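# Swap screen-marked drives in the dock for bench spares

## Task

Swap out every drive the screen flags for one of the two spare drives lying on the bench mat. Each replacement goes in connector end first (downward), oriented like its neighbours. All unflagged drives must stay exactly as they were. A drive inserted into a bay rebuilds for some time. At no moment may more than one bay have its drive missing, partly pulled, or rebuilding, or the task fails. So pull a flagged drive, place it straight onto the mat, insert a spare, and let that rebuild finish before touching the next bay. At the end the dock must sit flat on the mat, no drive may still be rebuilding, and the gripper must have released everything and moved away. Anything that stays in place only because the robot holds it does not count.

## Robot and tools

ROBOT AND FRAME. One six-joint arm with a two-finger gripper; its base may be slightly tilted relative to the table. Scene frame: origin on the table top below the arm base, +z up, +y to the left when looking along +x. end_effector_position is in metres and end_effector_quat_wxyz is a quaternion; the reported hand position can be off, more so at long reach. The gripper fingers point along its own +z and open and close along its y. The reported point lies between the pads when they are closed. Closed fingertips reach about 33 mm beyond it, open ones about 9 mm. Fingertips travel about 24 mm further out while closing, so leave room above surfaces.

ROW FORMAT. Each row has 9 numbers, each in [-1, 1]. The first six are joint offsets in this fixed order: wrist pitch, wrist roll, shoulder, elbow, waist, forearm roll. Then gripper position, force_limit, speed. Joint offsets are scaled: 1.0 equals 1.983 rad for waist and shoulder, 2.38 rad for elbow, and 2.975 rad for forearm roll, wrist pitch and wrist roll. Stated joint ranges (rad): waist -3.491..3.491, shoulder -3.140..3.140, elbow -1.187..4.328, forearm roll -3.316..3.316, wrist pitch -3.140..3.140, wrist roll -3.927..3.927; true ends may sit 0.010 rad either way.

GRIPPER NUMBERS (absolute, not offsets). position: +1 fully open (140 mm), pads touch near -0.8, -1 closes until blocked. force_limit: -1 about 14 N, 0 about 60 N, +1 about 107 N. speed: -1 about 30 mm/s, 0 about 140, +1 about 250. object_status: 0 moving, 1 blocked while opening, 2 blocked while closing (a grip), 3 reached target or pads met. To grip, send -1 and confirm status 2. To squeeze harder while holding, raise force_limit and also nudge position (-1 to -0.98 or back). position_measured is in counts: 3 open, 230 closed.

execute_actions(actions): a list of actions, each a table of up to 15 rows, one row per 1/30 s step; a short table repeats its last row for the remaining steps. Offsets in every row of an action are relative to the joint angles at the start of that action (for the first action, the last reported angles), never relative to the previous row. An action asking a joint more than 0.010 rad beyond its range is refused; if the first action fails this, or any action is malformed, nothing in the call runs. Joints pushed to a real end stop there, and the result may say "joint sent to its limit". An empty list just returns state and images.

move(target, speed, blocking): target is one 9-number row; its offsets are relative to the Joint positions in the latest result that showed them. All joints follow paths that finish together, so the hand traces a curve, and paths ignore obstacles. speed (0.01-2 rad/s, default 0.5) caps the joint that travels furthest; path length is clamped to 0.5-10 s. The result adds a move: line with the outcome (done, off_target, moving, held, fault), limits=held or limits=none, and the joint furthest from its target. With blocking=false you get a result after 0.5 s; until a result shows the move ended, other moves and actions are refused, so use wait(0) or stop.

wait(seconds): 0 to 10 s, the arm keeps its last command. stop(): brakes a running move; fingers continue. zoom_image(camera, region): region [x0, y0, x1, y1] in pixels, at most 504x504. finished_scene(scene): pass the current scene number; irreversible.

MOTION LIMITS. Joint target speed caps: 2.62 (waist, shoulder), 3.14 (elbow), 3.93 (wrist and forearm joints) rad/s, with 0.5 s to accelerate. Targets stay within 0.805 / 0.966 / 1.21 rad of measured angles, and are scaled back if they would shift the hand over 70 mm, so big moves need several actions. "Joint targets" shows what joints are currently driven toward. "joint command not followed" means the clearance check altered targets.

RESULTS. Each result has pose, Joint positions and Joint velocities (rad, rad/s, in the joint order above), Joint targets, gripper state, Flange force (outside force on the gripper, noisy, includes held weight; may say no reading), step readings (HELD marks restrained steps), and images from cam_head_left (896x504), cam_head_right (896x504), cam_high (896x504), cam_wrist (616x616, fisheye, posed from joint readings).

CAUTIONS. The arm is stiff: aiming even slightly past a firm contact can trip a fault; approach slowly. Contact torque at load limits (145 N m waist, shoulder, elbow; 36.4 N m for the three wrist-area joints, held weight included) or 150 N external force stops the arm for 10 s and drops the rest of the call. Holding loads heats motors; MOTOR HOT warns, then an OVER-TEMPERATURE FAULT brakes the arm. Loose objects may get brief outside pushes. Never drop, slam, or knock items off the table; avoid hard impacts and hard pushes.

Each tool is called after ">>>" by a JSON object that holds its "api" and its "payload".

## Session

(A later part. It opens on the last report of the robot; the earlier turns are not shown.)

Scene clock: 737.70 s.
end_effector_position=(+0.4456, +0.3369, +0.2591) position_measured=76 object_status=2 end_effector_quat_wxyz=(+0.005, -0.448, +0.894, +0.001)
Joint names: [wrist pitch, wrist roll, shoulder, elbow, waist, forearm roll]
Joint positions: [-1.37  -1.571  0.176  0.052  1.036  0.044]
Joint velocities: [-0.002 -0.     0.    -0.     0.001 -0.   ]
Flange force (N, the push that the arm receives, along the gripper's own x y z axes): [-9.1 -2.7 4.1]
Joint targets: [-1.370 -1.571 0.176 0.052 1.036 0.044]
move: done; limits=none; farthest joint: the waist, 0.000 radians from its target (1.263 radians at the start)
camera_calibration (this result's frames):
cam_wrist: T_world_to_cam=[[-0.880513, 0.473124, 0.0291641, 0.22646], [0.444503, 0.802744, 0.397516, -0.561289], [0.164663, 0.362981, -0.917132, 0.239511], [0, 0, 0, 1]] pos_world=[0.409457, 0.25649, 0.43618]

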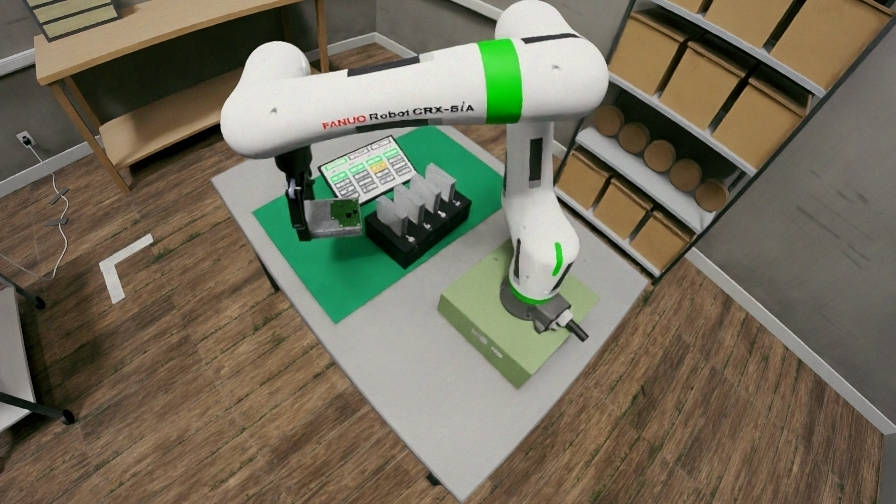

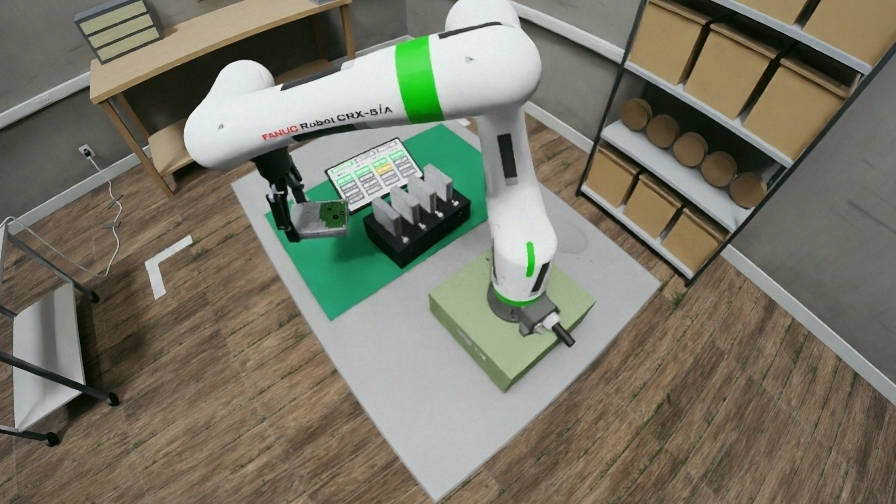

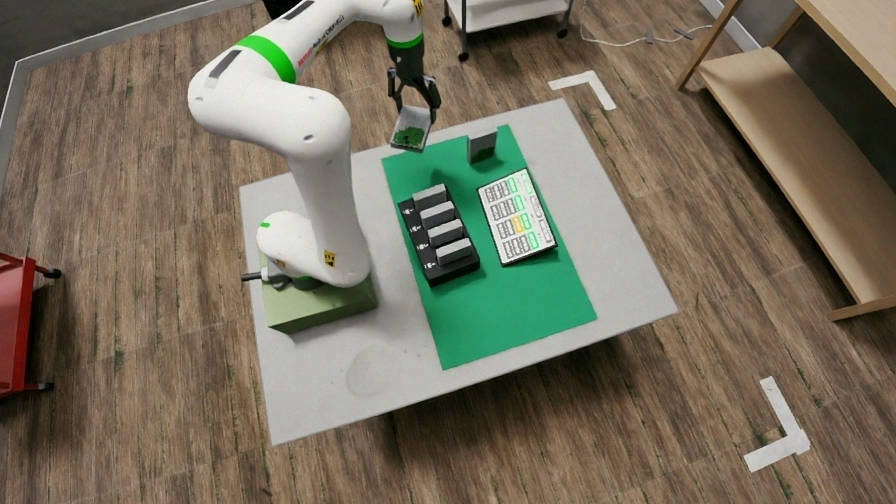

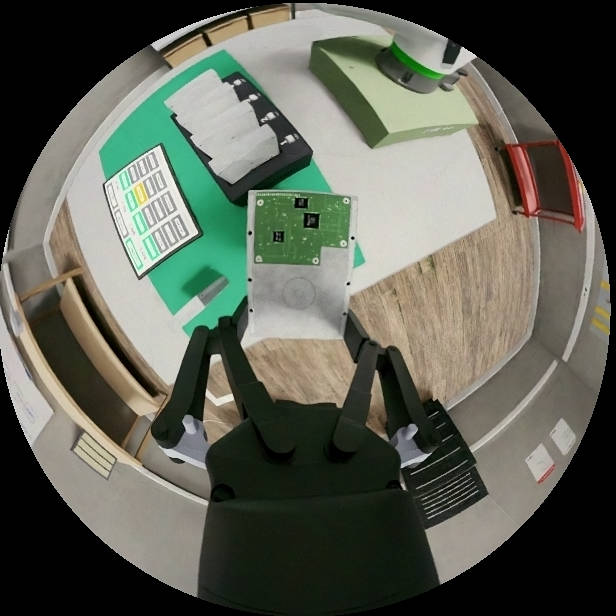

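>>> {"api": "move", "payload": {"target": [0.154,0,0.140,-0.077,0,0,-1,0.3,0], "speed": 0.3}}

Scene clock: 744.80 s.
end_effector_position=(+0.4519, +0.3653, +0.0367) position_measured=76 object_status=2 end_effector_quat_wxyz=(+0.002, -0.456, +0.890, +0.005)
Joint names: [wrist pitch, wrist roll, shoulder, elbow, waist, forearm roll]
Joint positions: [-0.912 -1.571  0.454 -0.132  1.036  0.044]
Joint velocities: [ 0.001 -0.001  0.    -0.002  0.    -0.   ]
Flange force (N, the push that the arm receives, along the gripper's own x y z axes): [-14.4 -4.7 8.9]
Joint targets: [-0.912 -1.571 0.454 -0.132 1.036 0.044]
move: done; limits=none; farthest joint: the shoulder, 0.001 radians from its target (0.277 radians at the start)
camera_calibration (this result's frames):
cam_wrist: T_world_to_cam=[[-0.888826, 0.456703, 0.0375711, 0.234462], [0.432792, 0.809683, 0.396364, -0.495641], [0.1506, 0.368559, -0.917324, 0.028515], [0, 0, 0, 1]] pos_world=[0.418611, 0.283723, 0.213803]

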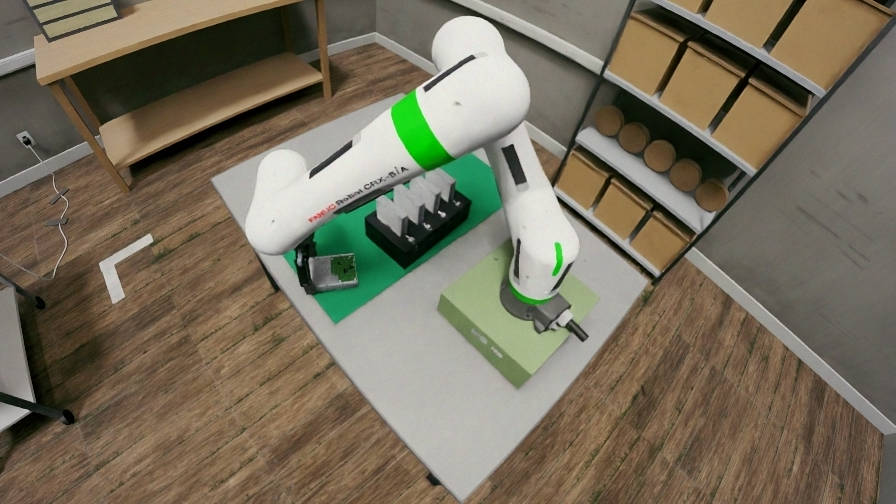

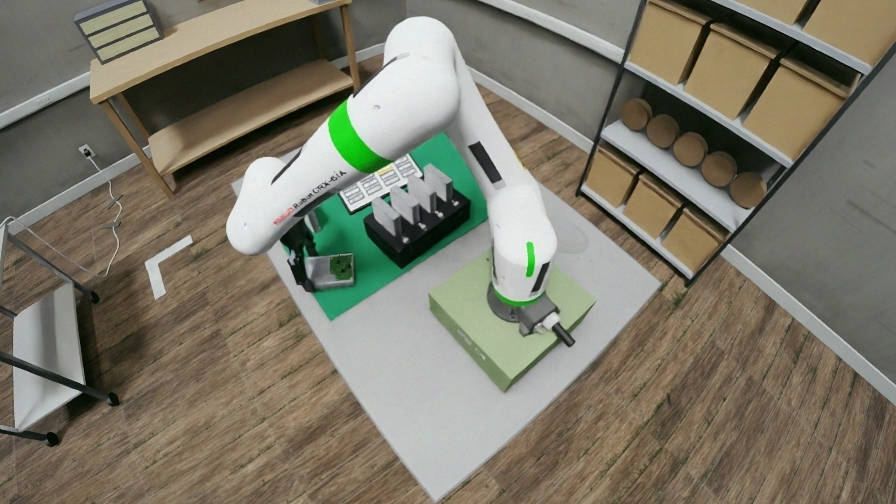

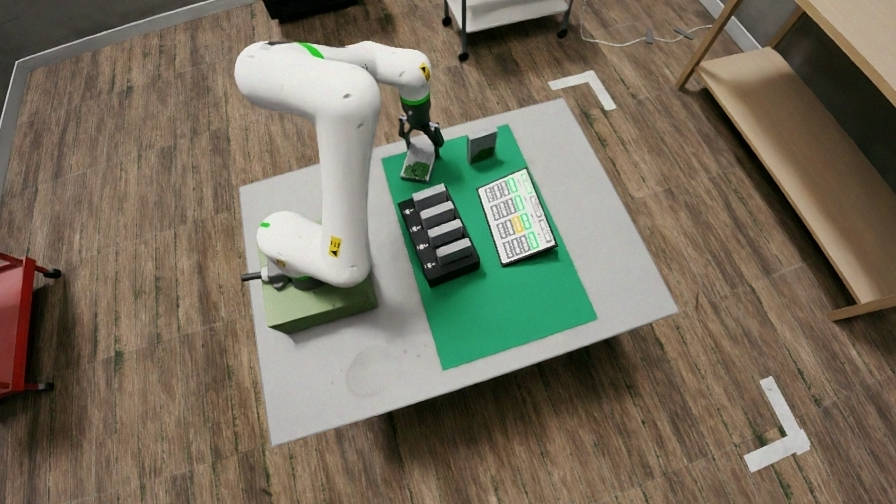

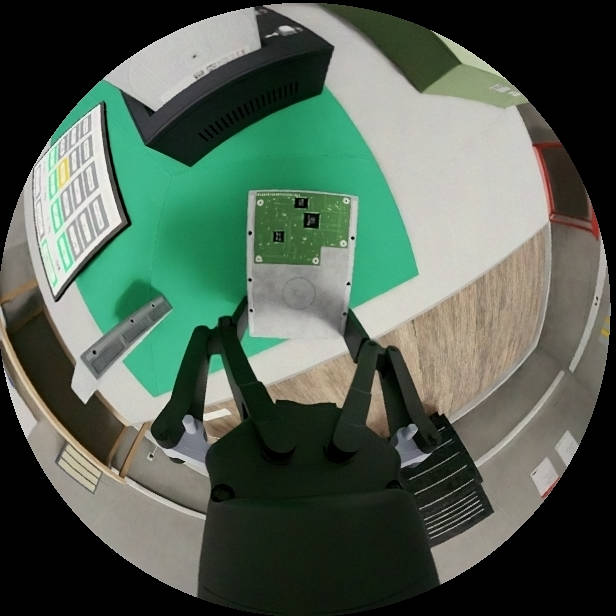

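>>> {"api": "move", "payload": {"target": [0.0035,0,0.003,-0.001,0,0,-1,0.3,0], "speed": 0.05}}

>>> {"api": "move", "payload": {"target": [0,0,0,0,0,0,1,0.3,0]}}

Scene clock: 748.30 s.
end_effector_position=(+0.4520, +0.3660, +0.0326) position_measured=76 object_status=2 end_effector_quat_wxyz=(+0.003, -0.457, +0.890, +0.005)
Joint names: [wrist pitch, wrist roll, shoulder, elbow, waist, forearm roll]
Joint positions: [-0.901 -1.571  0.46  -0.134  1.036  0.044]
Joint velocities: [ 0.     0.001  0.     0.001 -0.    -0.001]
Flange force (N, the push that the arm receives, along the gripper's own x y z axes): [-8.3 -6.3 2.7]
Joint targets: [-0.901 -1.571 0.460 -0.134 1.036 0.044]
move: done; limits=none; farthest joint: the waist, 0.000 radians from its target (0.000 radians at the start)
camera_calibration (this result's frames):
cam_wrist: T_world_to_cam=[[-0.888957, 0.456447, 0.0375731, 0.234593], [0.432239, 0.809024, 0.398309, -0.494273], [0.151409, 0.37032, -0.916481, 0.0234358], [0, 0, 0, 1]] pos_world=[0.418639, 0.284121, 0.209538]

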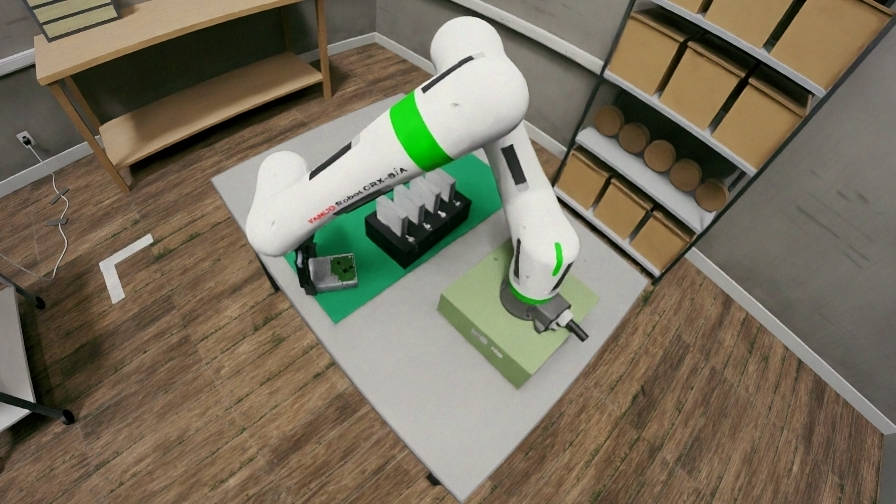

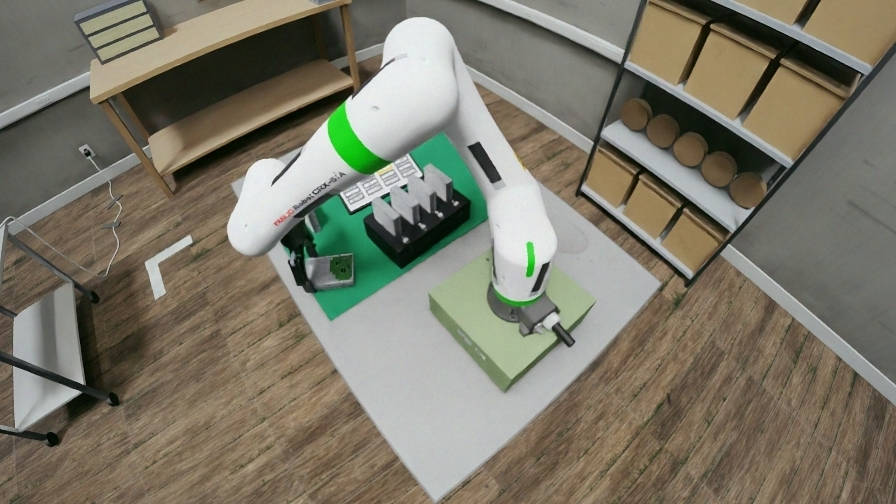

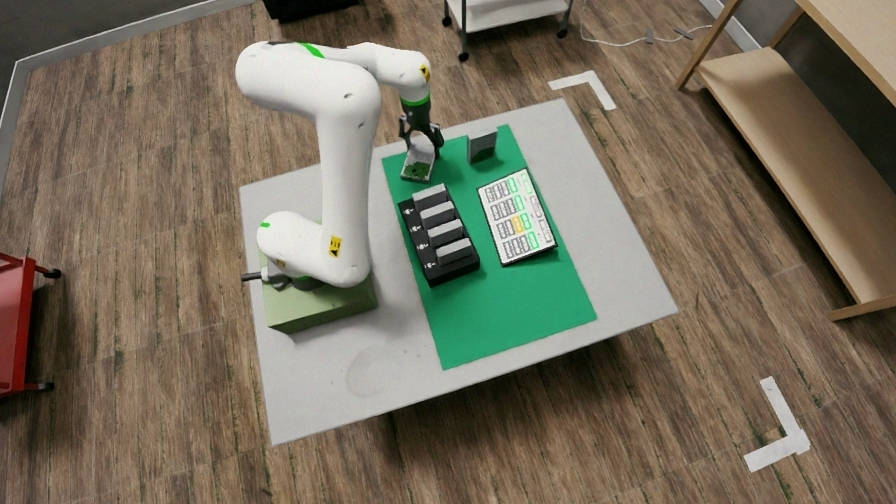

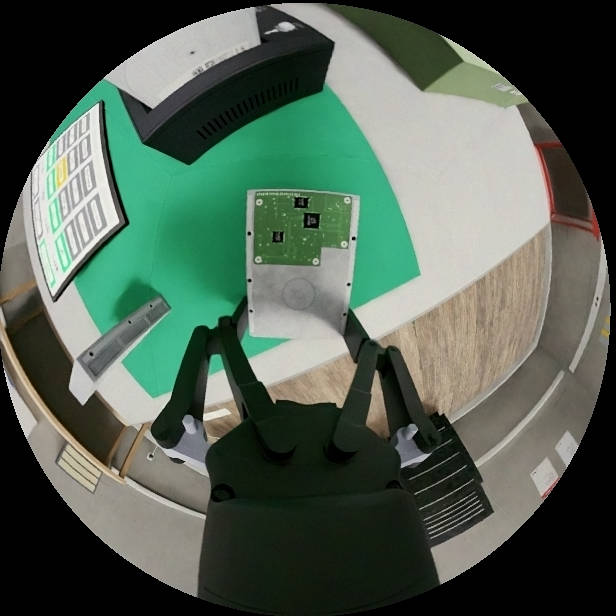

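Scene clock: 748.87 s.
end_effector_position=(+0.4520, +0.3660, +0.0326) position_measured=3 object_status=3 end_effector_quat_wxyz=(+0.003, -0.457, +0.890, +0.005)
Joint names: [wrist pitch, wrist roll, shoulder, elbow, waist, forearm roll]
Joint positions: [-0.901 -1.571  0.46  -0.134  1.036  0.044]
Joint velocities: [ 0. -0.  0. -0. -0.  0.]
Flange force (N, the push that the arm receives, along the gripper's own x y z axes): [-5.5 -2.5 2.5]
Joint targets: [-0.901 -1.571 0.460 -0.134 1.036 0.044]
move: done; limits=none; farthest joint: the waist, 0.000 radians from its target (0.000 radians at the start)
camera_calibration (this result's frames):
cam_wrist: T_world_to_cam=[[-0.888957, 0.456445, 0.0375814, 0.234589], [0.432247, 0.809038, 0.398271, -0.494247], [0.151384, 0.370291, -0.916497, 0.0234359], [0, 0, 0, 1]] pos_world=[0.418629, 0.28411, 0.209507]

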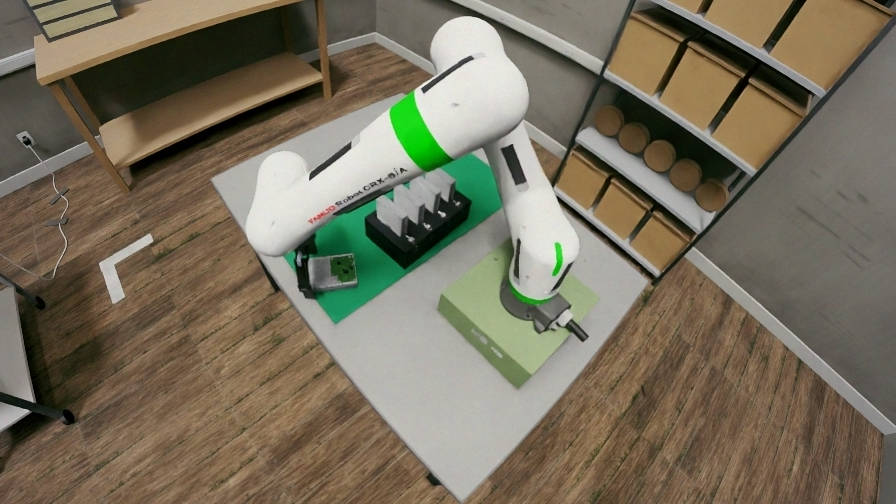

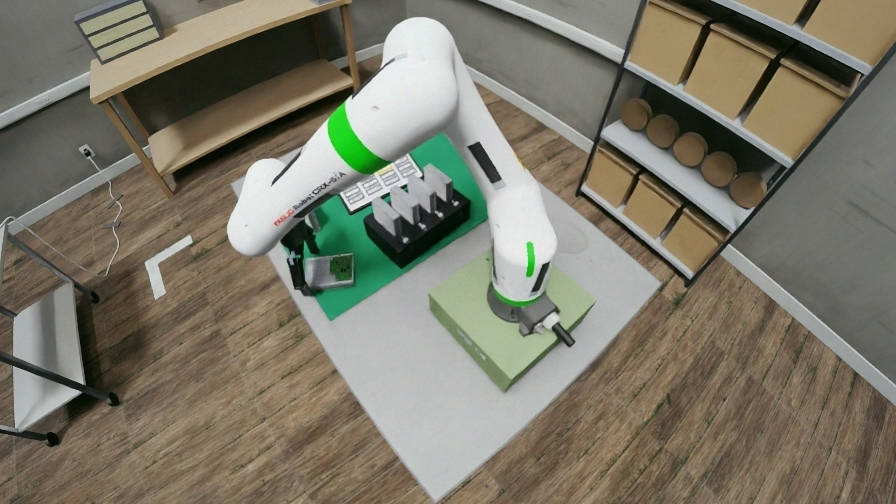

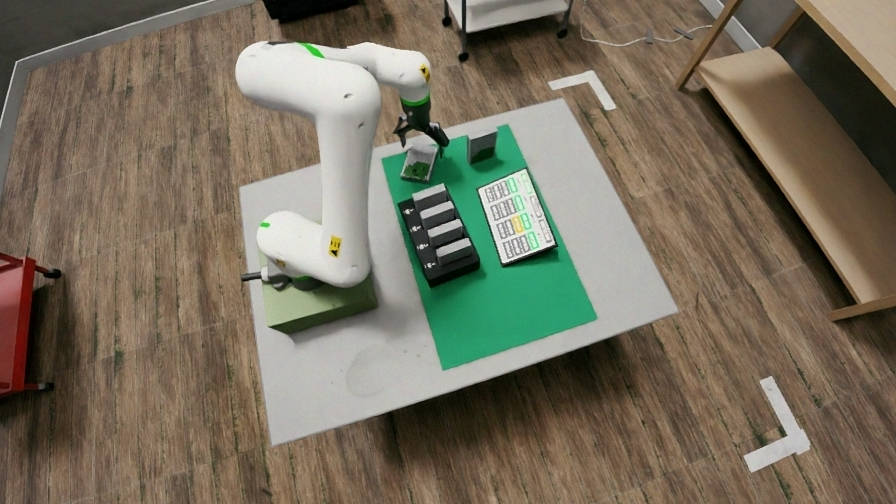

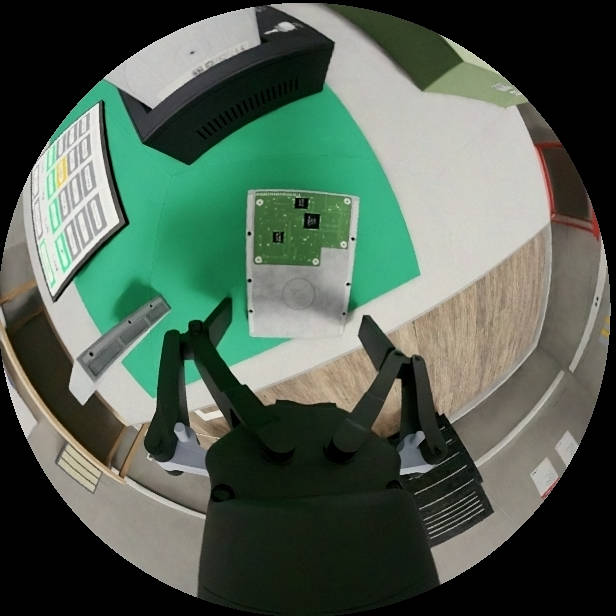

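>>> {"api": "move", "payload": {"target": [-0.1576,0,-0.143,0.078,0,0,1,0.4,0], "speed": 0.6}}

>>> {"api": "move", "payload": {"target": [-0.2484,0,0.5008,0.398,0,0,1,0.4,0], "speed": 0.8}}

Scene clock: 756.27 s.
end_effector_position=(+0.4456, +0.3368, +0.2591) position_measured=3 object_status=3 end_effector_quat_wxyz=(+0.005, -0.448, +0.894, +0.001)
Joint names: [wrist pitch, wrist roll, shoulder, elbow, waist, forearm roll]
Joint positions: [-1.37  -1.571  0.177  0.052  1.036  0.044]
Joint velocities: [-0.001 -0.001  0.     0.    -0.    -0.001]
Flange force (N, the push that the arm receives, along the gripper's own x y z axes): [-8.0 -2.3 -6.0]
Joint targets: [-1.370 -1.571 0.177 0.052 1.036 0.044]
move: done; limits=none; farthest joint: the waist, 0.000 radians from its target (0.000 radians at the start)
camera_calibration (this result's frames):
cam_wrist: T_world_to_cam=[[-0.880503, 0.473139, 0.0292212, 0.226422], [0.4446, 0.802863, 0.397168, -0.561156], [0.164455, 0.3627, -0.91728, 0.239714], [0, 0, 0, 1]] pos_world=[0.409433, 0.256458, 0.436142]

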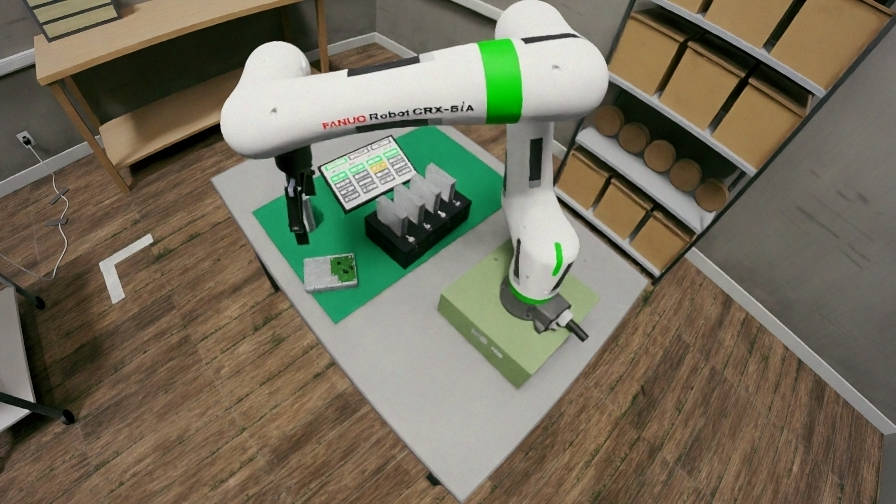

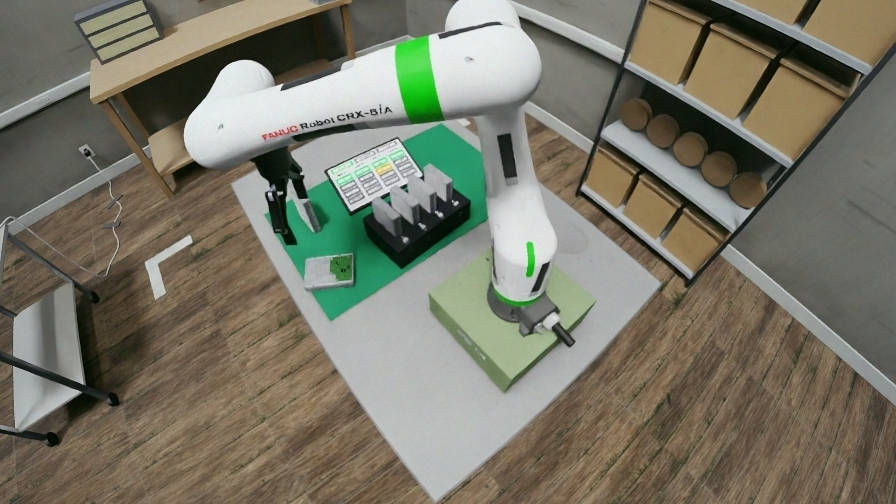

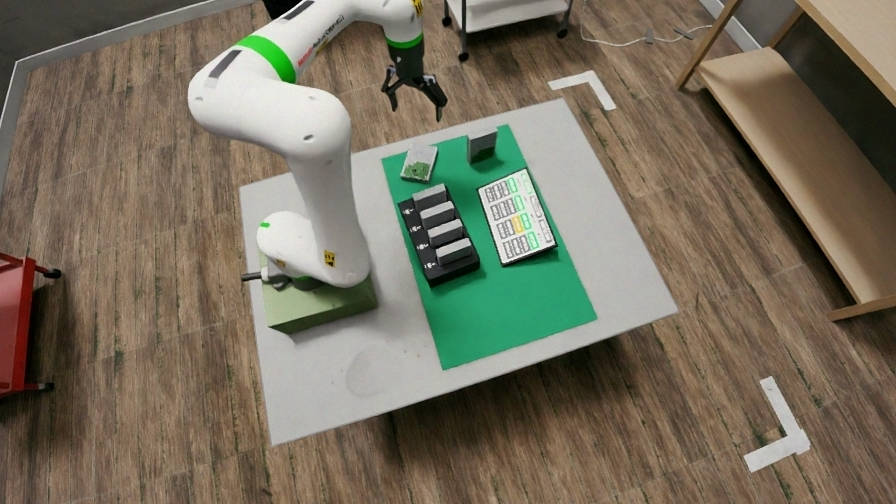

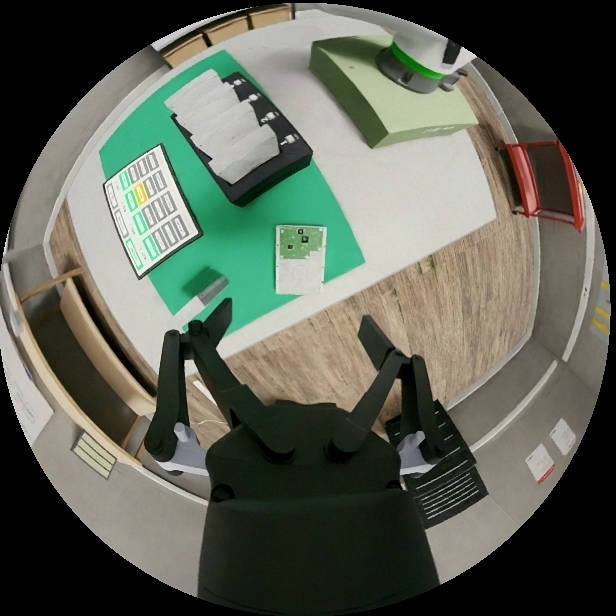

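Scene clock: 758.03 s.
end_effector_position=(+0.4572, +0.3678, +0.0785) position_measured=3 object_status=3 end_effector_quat_wxyz=(-0.337, -0.416, +0.827, -0.171)
Joint names: [wrist pitch, wrist roll, shoulder, elbow, waist, forearm roll]
Joint positions: [-2.109 -1.571  1.17   0.999  1.036  0.044]
Joint velocities: [-0.     0.001 -0.    -0.001 -0.     0.001]
Flange force (N, the push that the arm receives, along the gripper's own x y z axes): no reading
Joint targets: [-2.109 -1.571 1.170 0.999 1.036 0.044]
move: done; limits=none; farthest joint: the shoulder, 0.001 radians from its target (0.994 radians at the start)
camera_calibration (this result's frames):
cam_wrist: T_world_to_cam=[[-0.842841, 0.52358, 0.12443, 0.184089], [0.45285, 0.814936, -0.361671, -0.468117], [-0.290766, -0.248483, -0.923965, 0.494419], [0, 0, 0, 1]] pos_world=[0.510905, 0.407955, 0.264615]

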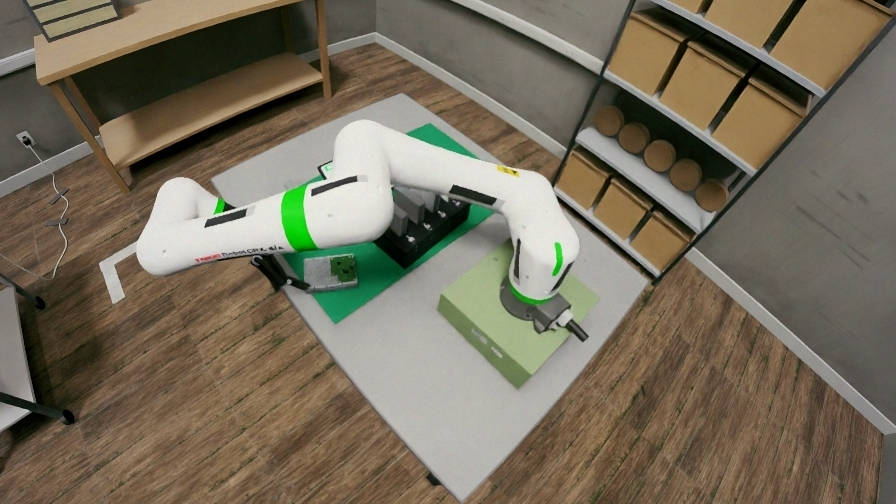

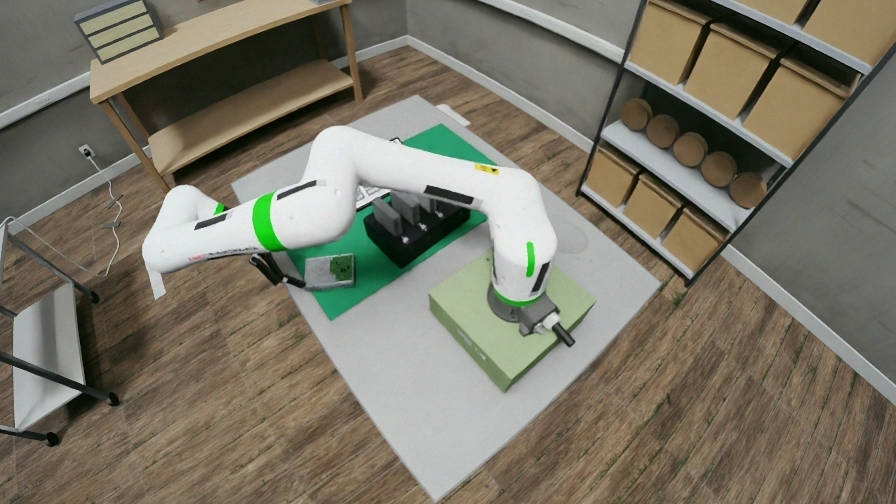

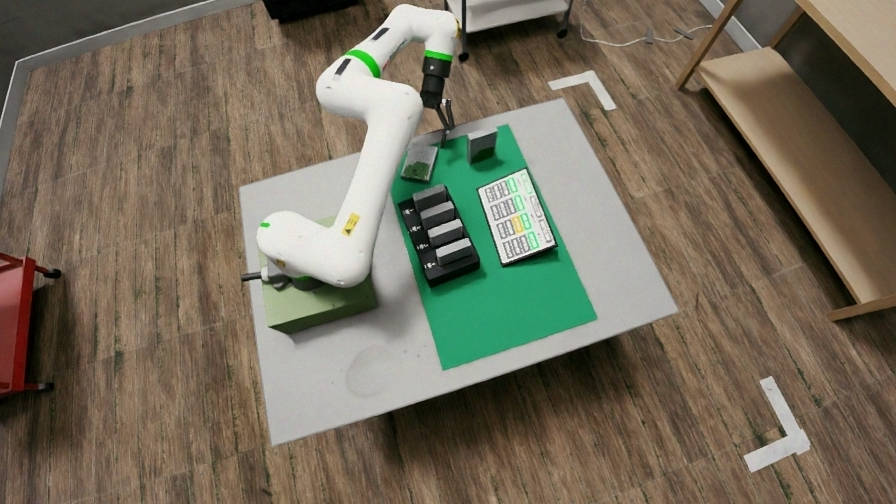

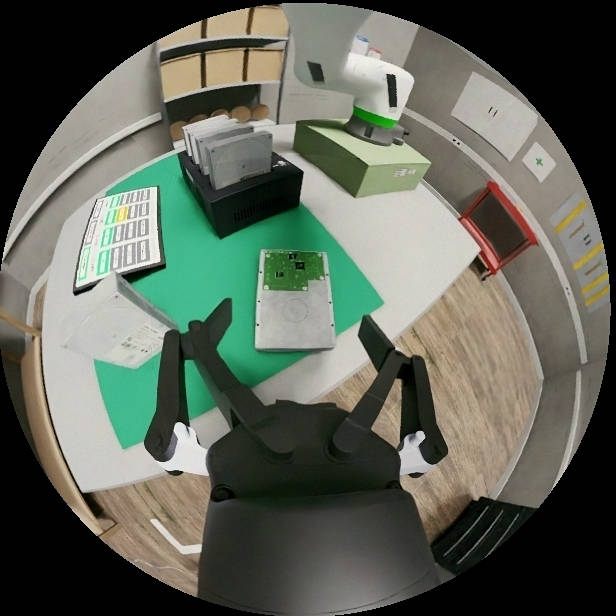

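>>> {"api": "move", "payload": {"target": [0.028,0,0.014,-0.023,0,0,1,0.4,0], "speed": 0.1}}

Scene clock: 761.43 s.
end_effector_position=(+0.4529, +0.3641, +0.0332) position_measured=3 object_status=3 end_effector_quat_wxyz=(-0.337, -0.417, +0.827, -0.171)
Joint names: [wrist pitch, wrist roll, shoulder, elbow, waist, forearm roll]
Joint positions: [-2.026 -1.571  1.198  0.944  1.036  0.044]
Joint velocities: [ 0.     0.001  0.    -0.001 -0.    -0.   ]
Flange force (N, the push that the arm receives, along the gripper's own x y z axes): no reading
Joint targets: [-2.026 -1.571 1.197 0.944 1.036 0.044]
move: done; limits=none; farthest joint: the waist, 0.000 radians from its target (0.000 radians at the start)
camera_calibration (this result's frames):
cam_wrist: T_world_to_cam=[[-0.844625, 0.520475, 0.12536, 0.189881], [0.449858, 0.816946, -0.36087, -0.478976], [-0.290236, -0.248406, -0.924152, 0.45015], [0, 0, 0, 1]] pos_world=[0.5065, 0.404289, 0.219356]

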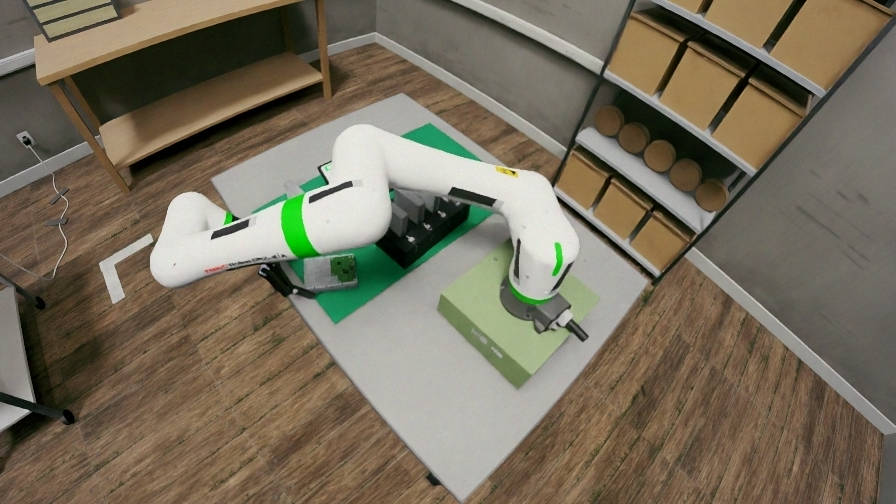

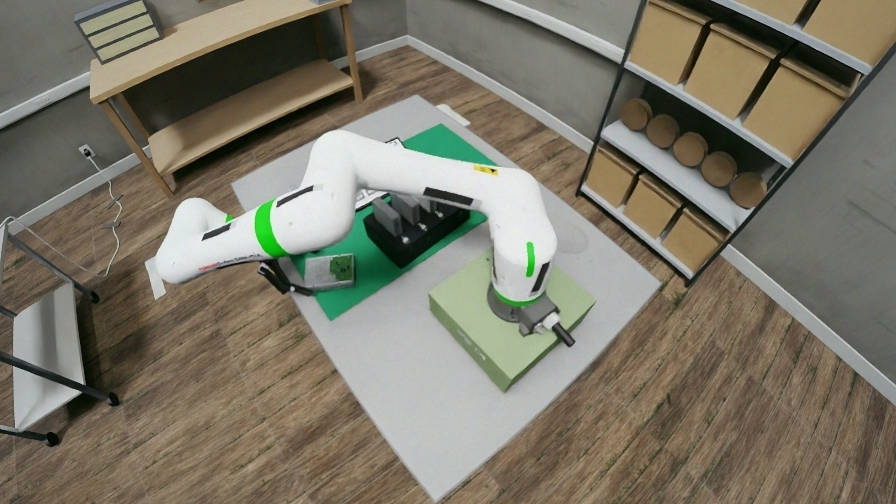

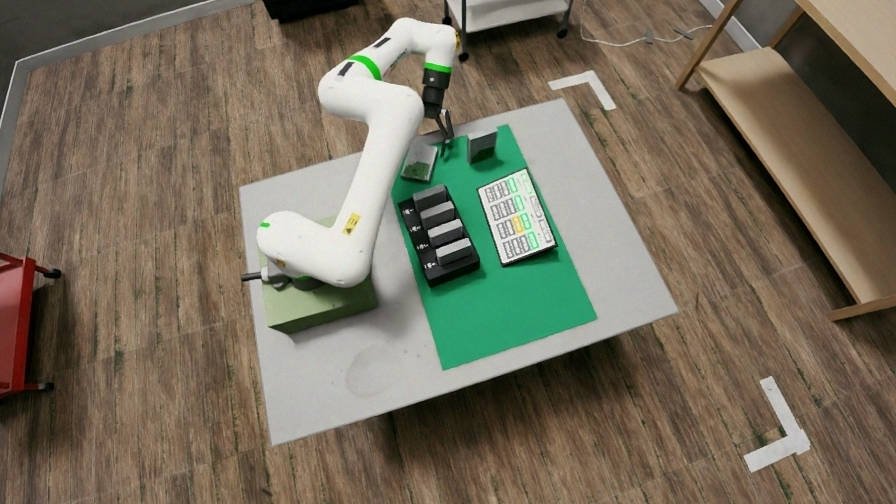

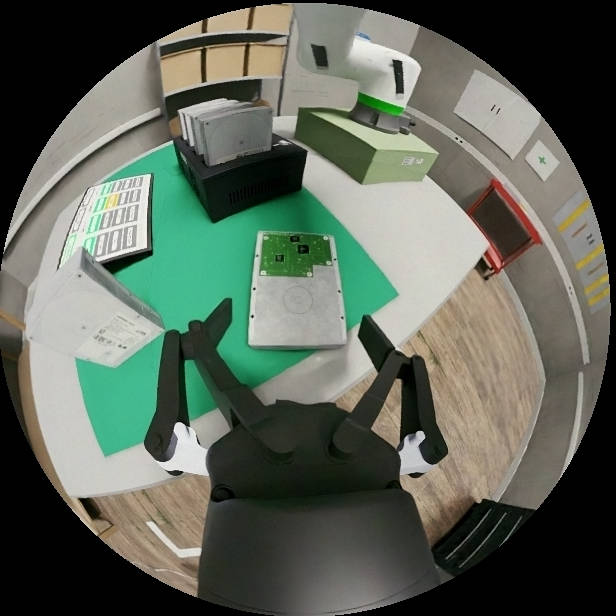

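>>> {"api": "move", "payload": {"target": [0,0,0,0,0,0,-1,0.4,0]}}

>>> {"api": "move", "payload": {"target": [-0.028,0,-0.014,0.023,0,0,-1,0.4,0], "speed": 0.15}}

Scene clock: 765.60 s.
end_effector_position=(+0.4529, +0.3642, +0.0333) position_measured=76 object_status=2 end_effector_quat_wxyz=(-0.337, -0.417, +0.827, -0.171)
Joint names: [wrist pitch, wrist roll, shoulder, elbow, waist, forearm roll]
Joint positions: [-2.026 -1.571  1.197  0.944  1.036  0.044]
Joint velocities: [ 0.    -0.002  0.001 -0.001  0.     0.001]
Flange force (N, the push that the arm receives, along the gripper's own x y z axes): no reading
Joint targets: [-2.026 -1.571 1.198 0.944 1.036 0.044]
move: done; limits=none; farthest joint: the shoulder, 0.001 radians from its target (0.001 radians at the start)
camera_calibration (this result's frames):
cam_wrist: T_world_to_cam=[[-0.844641, 0.520453, 0.125343, 0.18989], [0.449894, 0.817001, -0.360701, -0.479044], [-0.290133, -0.248271, -0.924221, 0.450146], [0, 0, 0, 1]] pos_world=[0.50651, 0.404309, 0.219442]

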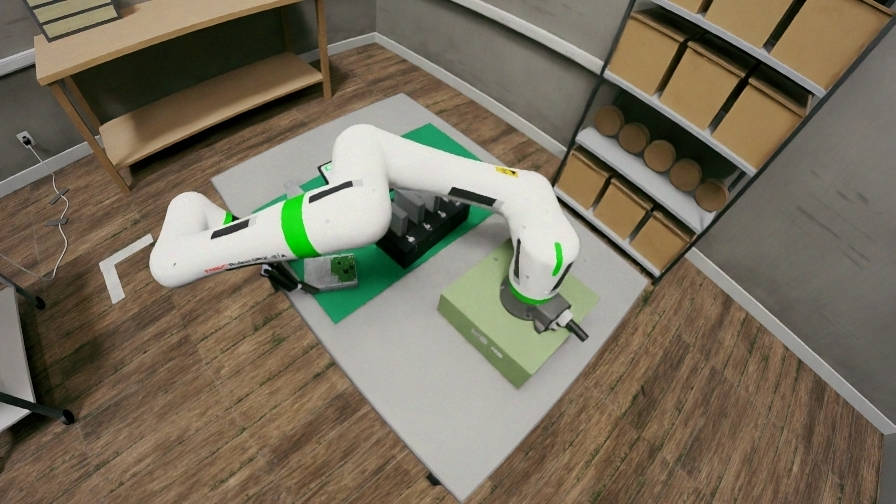

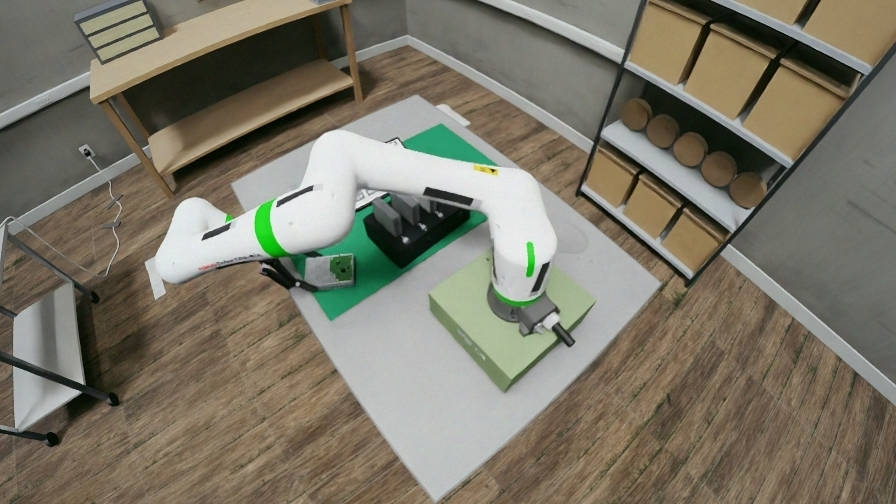

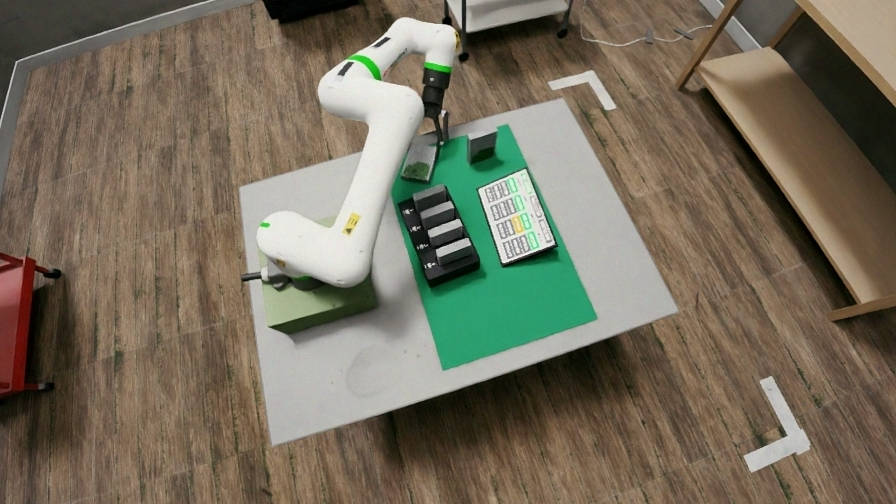

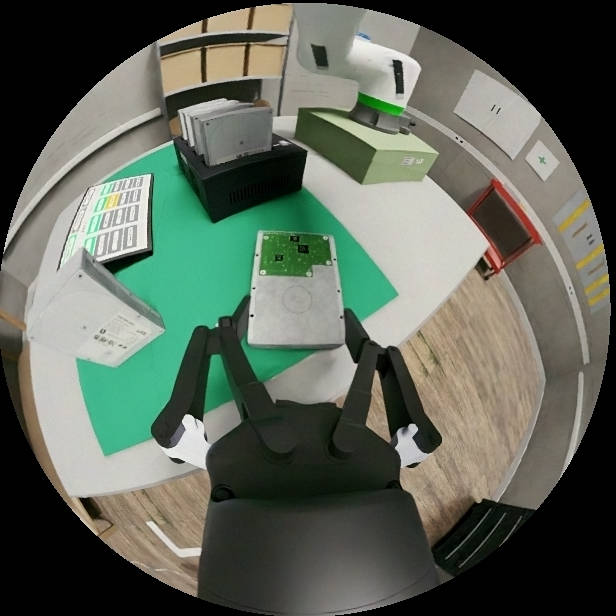

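Scene clock: 766.43 s.
end_effector_position=(+0.4573, +0.3678, +0.0786) position_measured=77 object_status=2 end_effector_quat_wxyz=(-0.337, -0.416, +0.827, -0.170)
Joint names: [wrist pitch, wrist roll, shoulder, elbow, waist, forearm roll]
Joint positions: [-2.109 -1.571  1.169  0.999  1.036  0.044]
Joint velocities: [-0.    -0.     0.    -0.001  0.     0.   ]
Flange force (N, the push that the arm receives, along the gripper's own x y z axes): no reading
Joint targets: [-2.109 -1.571 1.170 0.999 1.036 0.044]
move: done; limits=none; farthest joint: the waist, 0.000 radians from its target (0.000 radians at the start)
camera_calibration (this result's frames):
cam_wrist: T_world_to_cam=[[-0.842858, 0.523557, 0.124413, 0.184097], [0.452888, 0.814993, -0.361495, -0.468187], [-0.290659, -0.248344, -0.924036, 0.494416], [0, 0, 0, 1]] pos_world=[0.510911, 0.407969, 0.264707]

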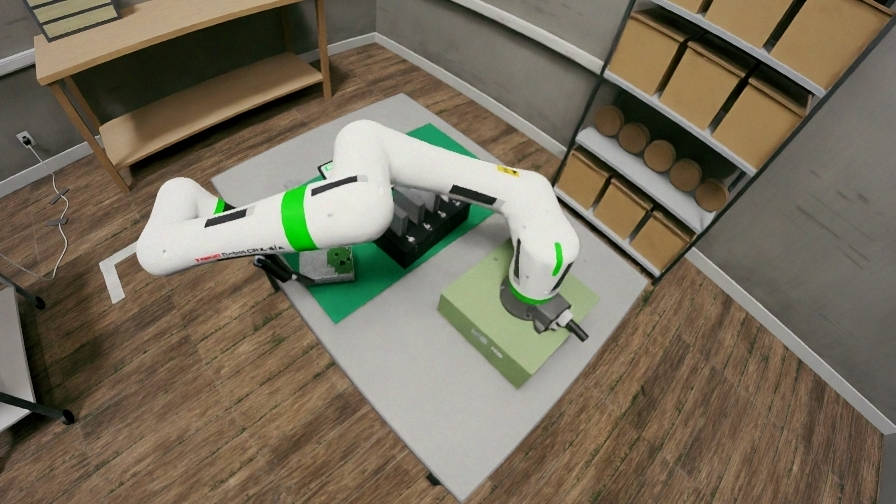

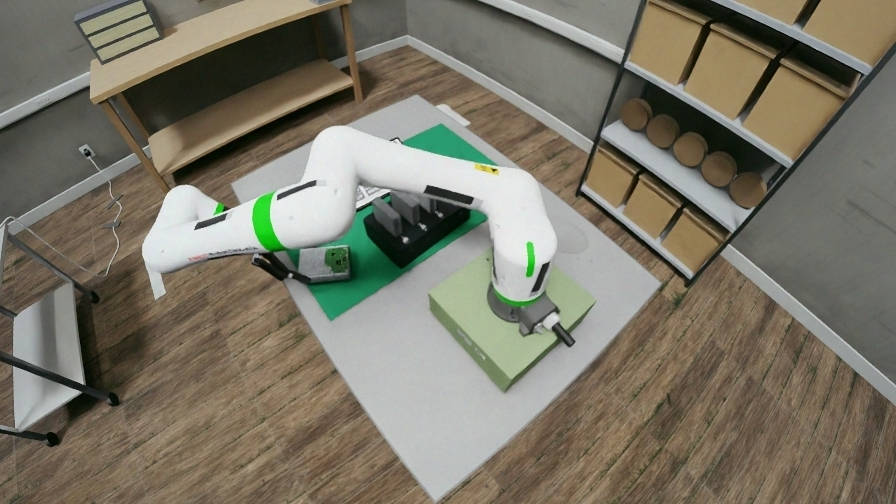

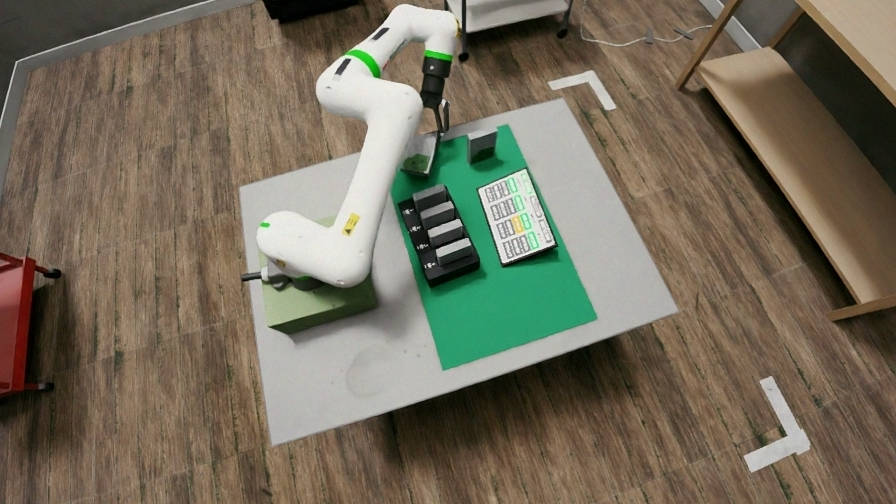

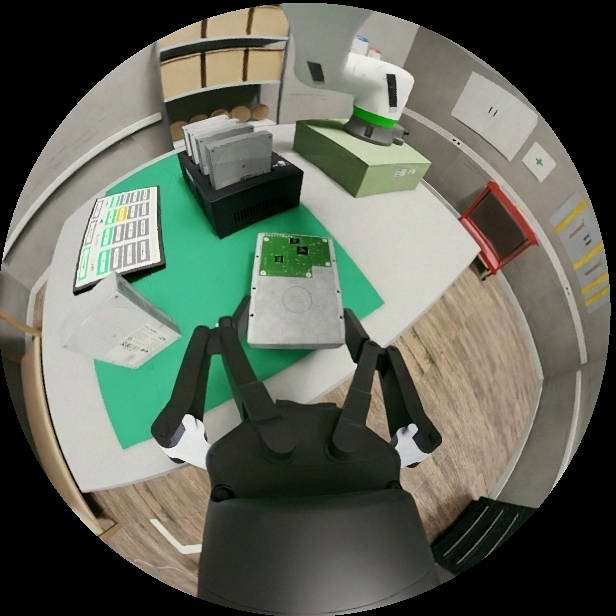

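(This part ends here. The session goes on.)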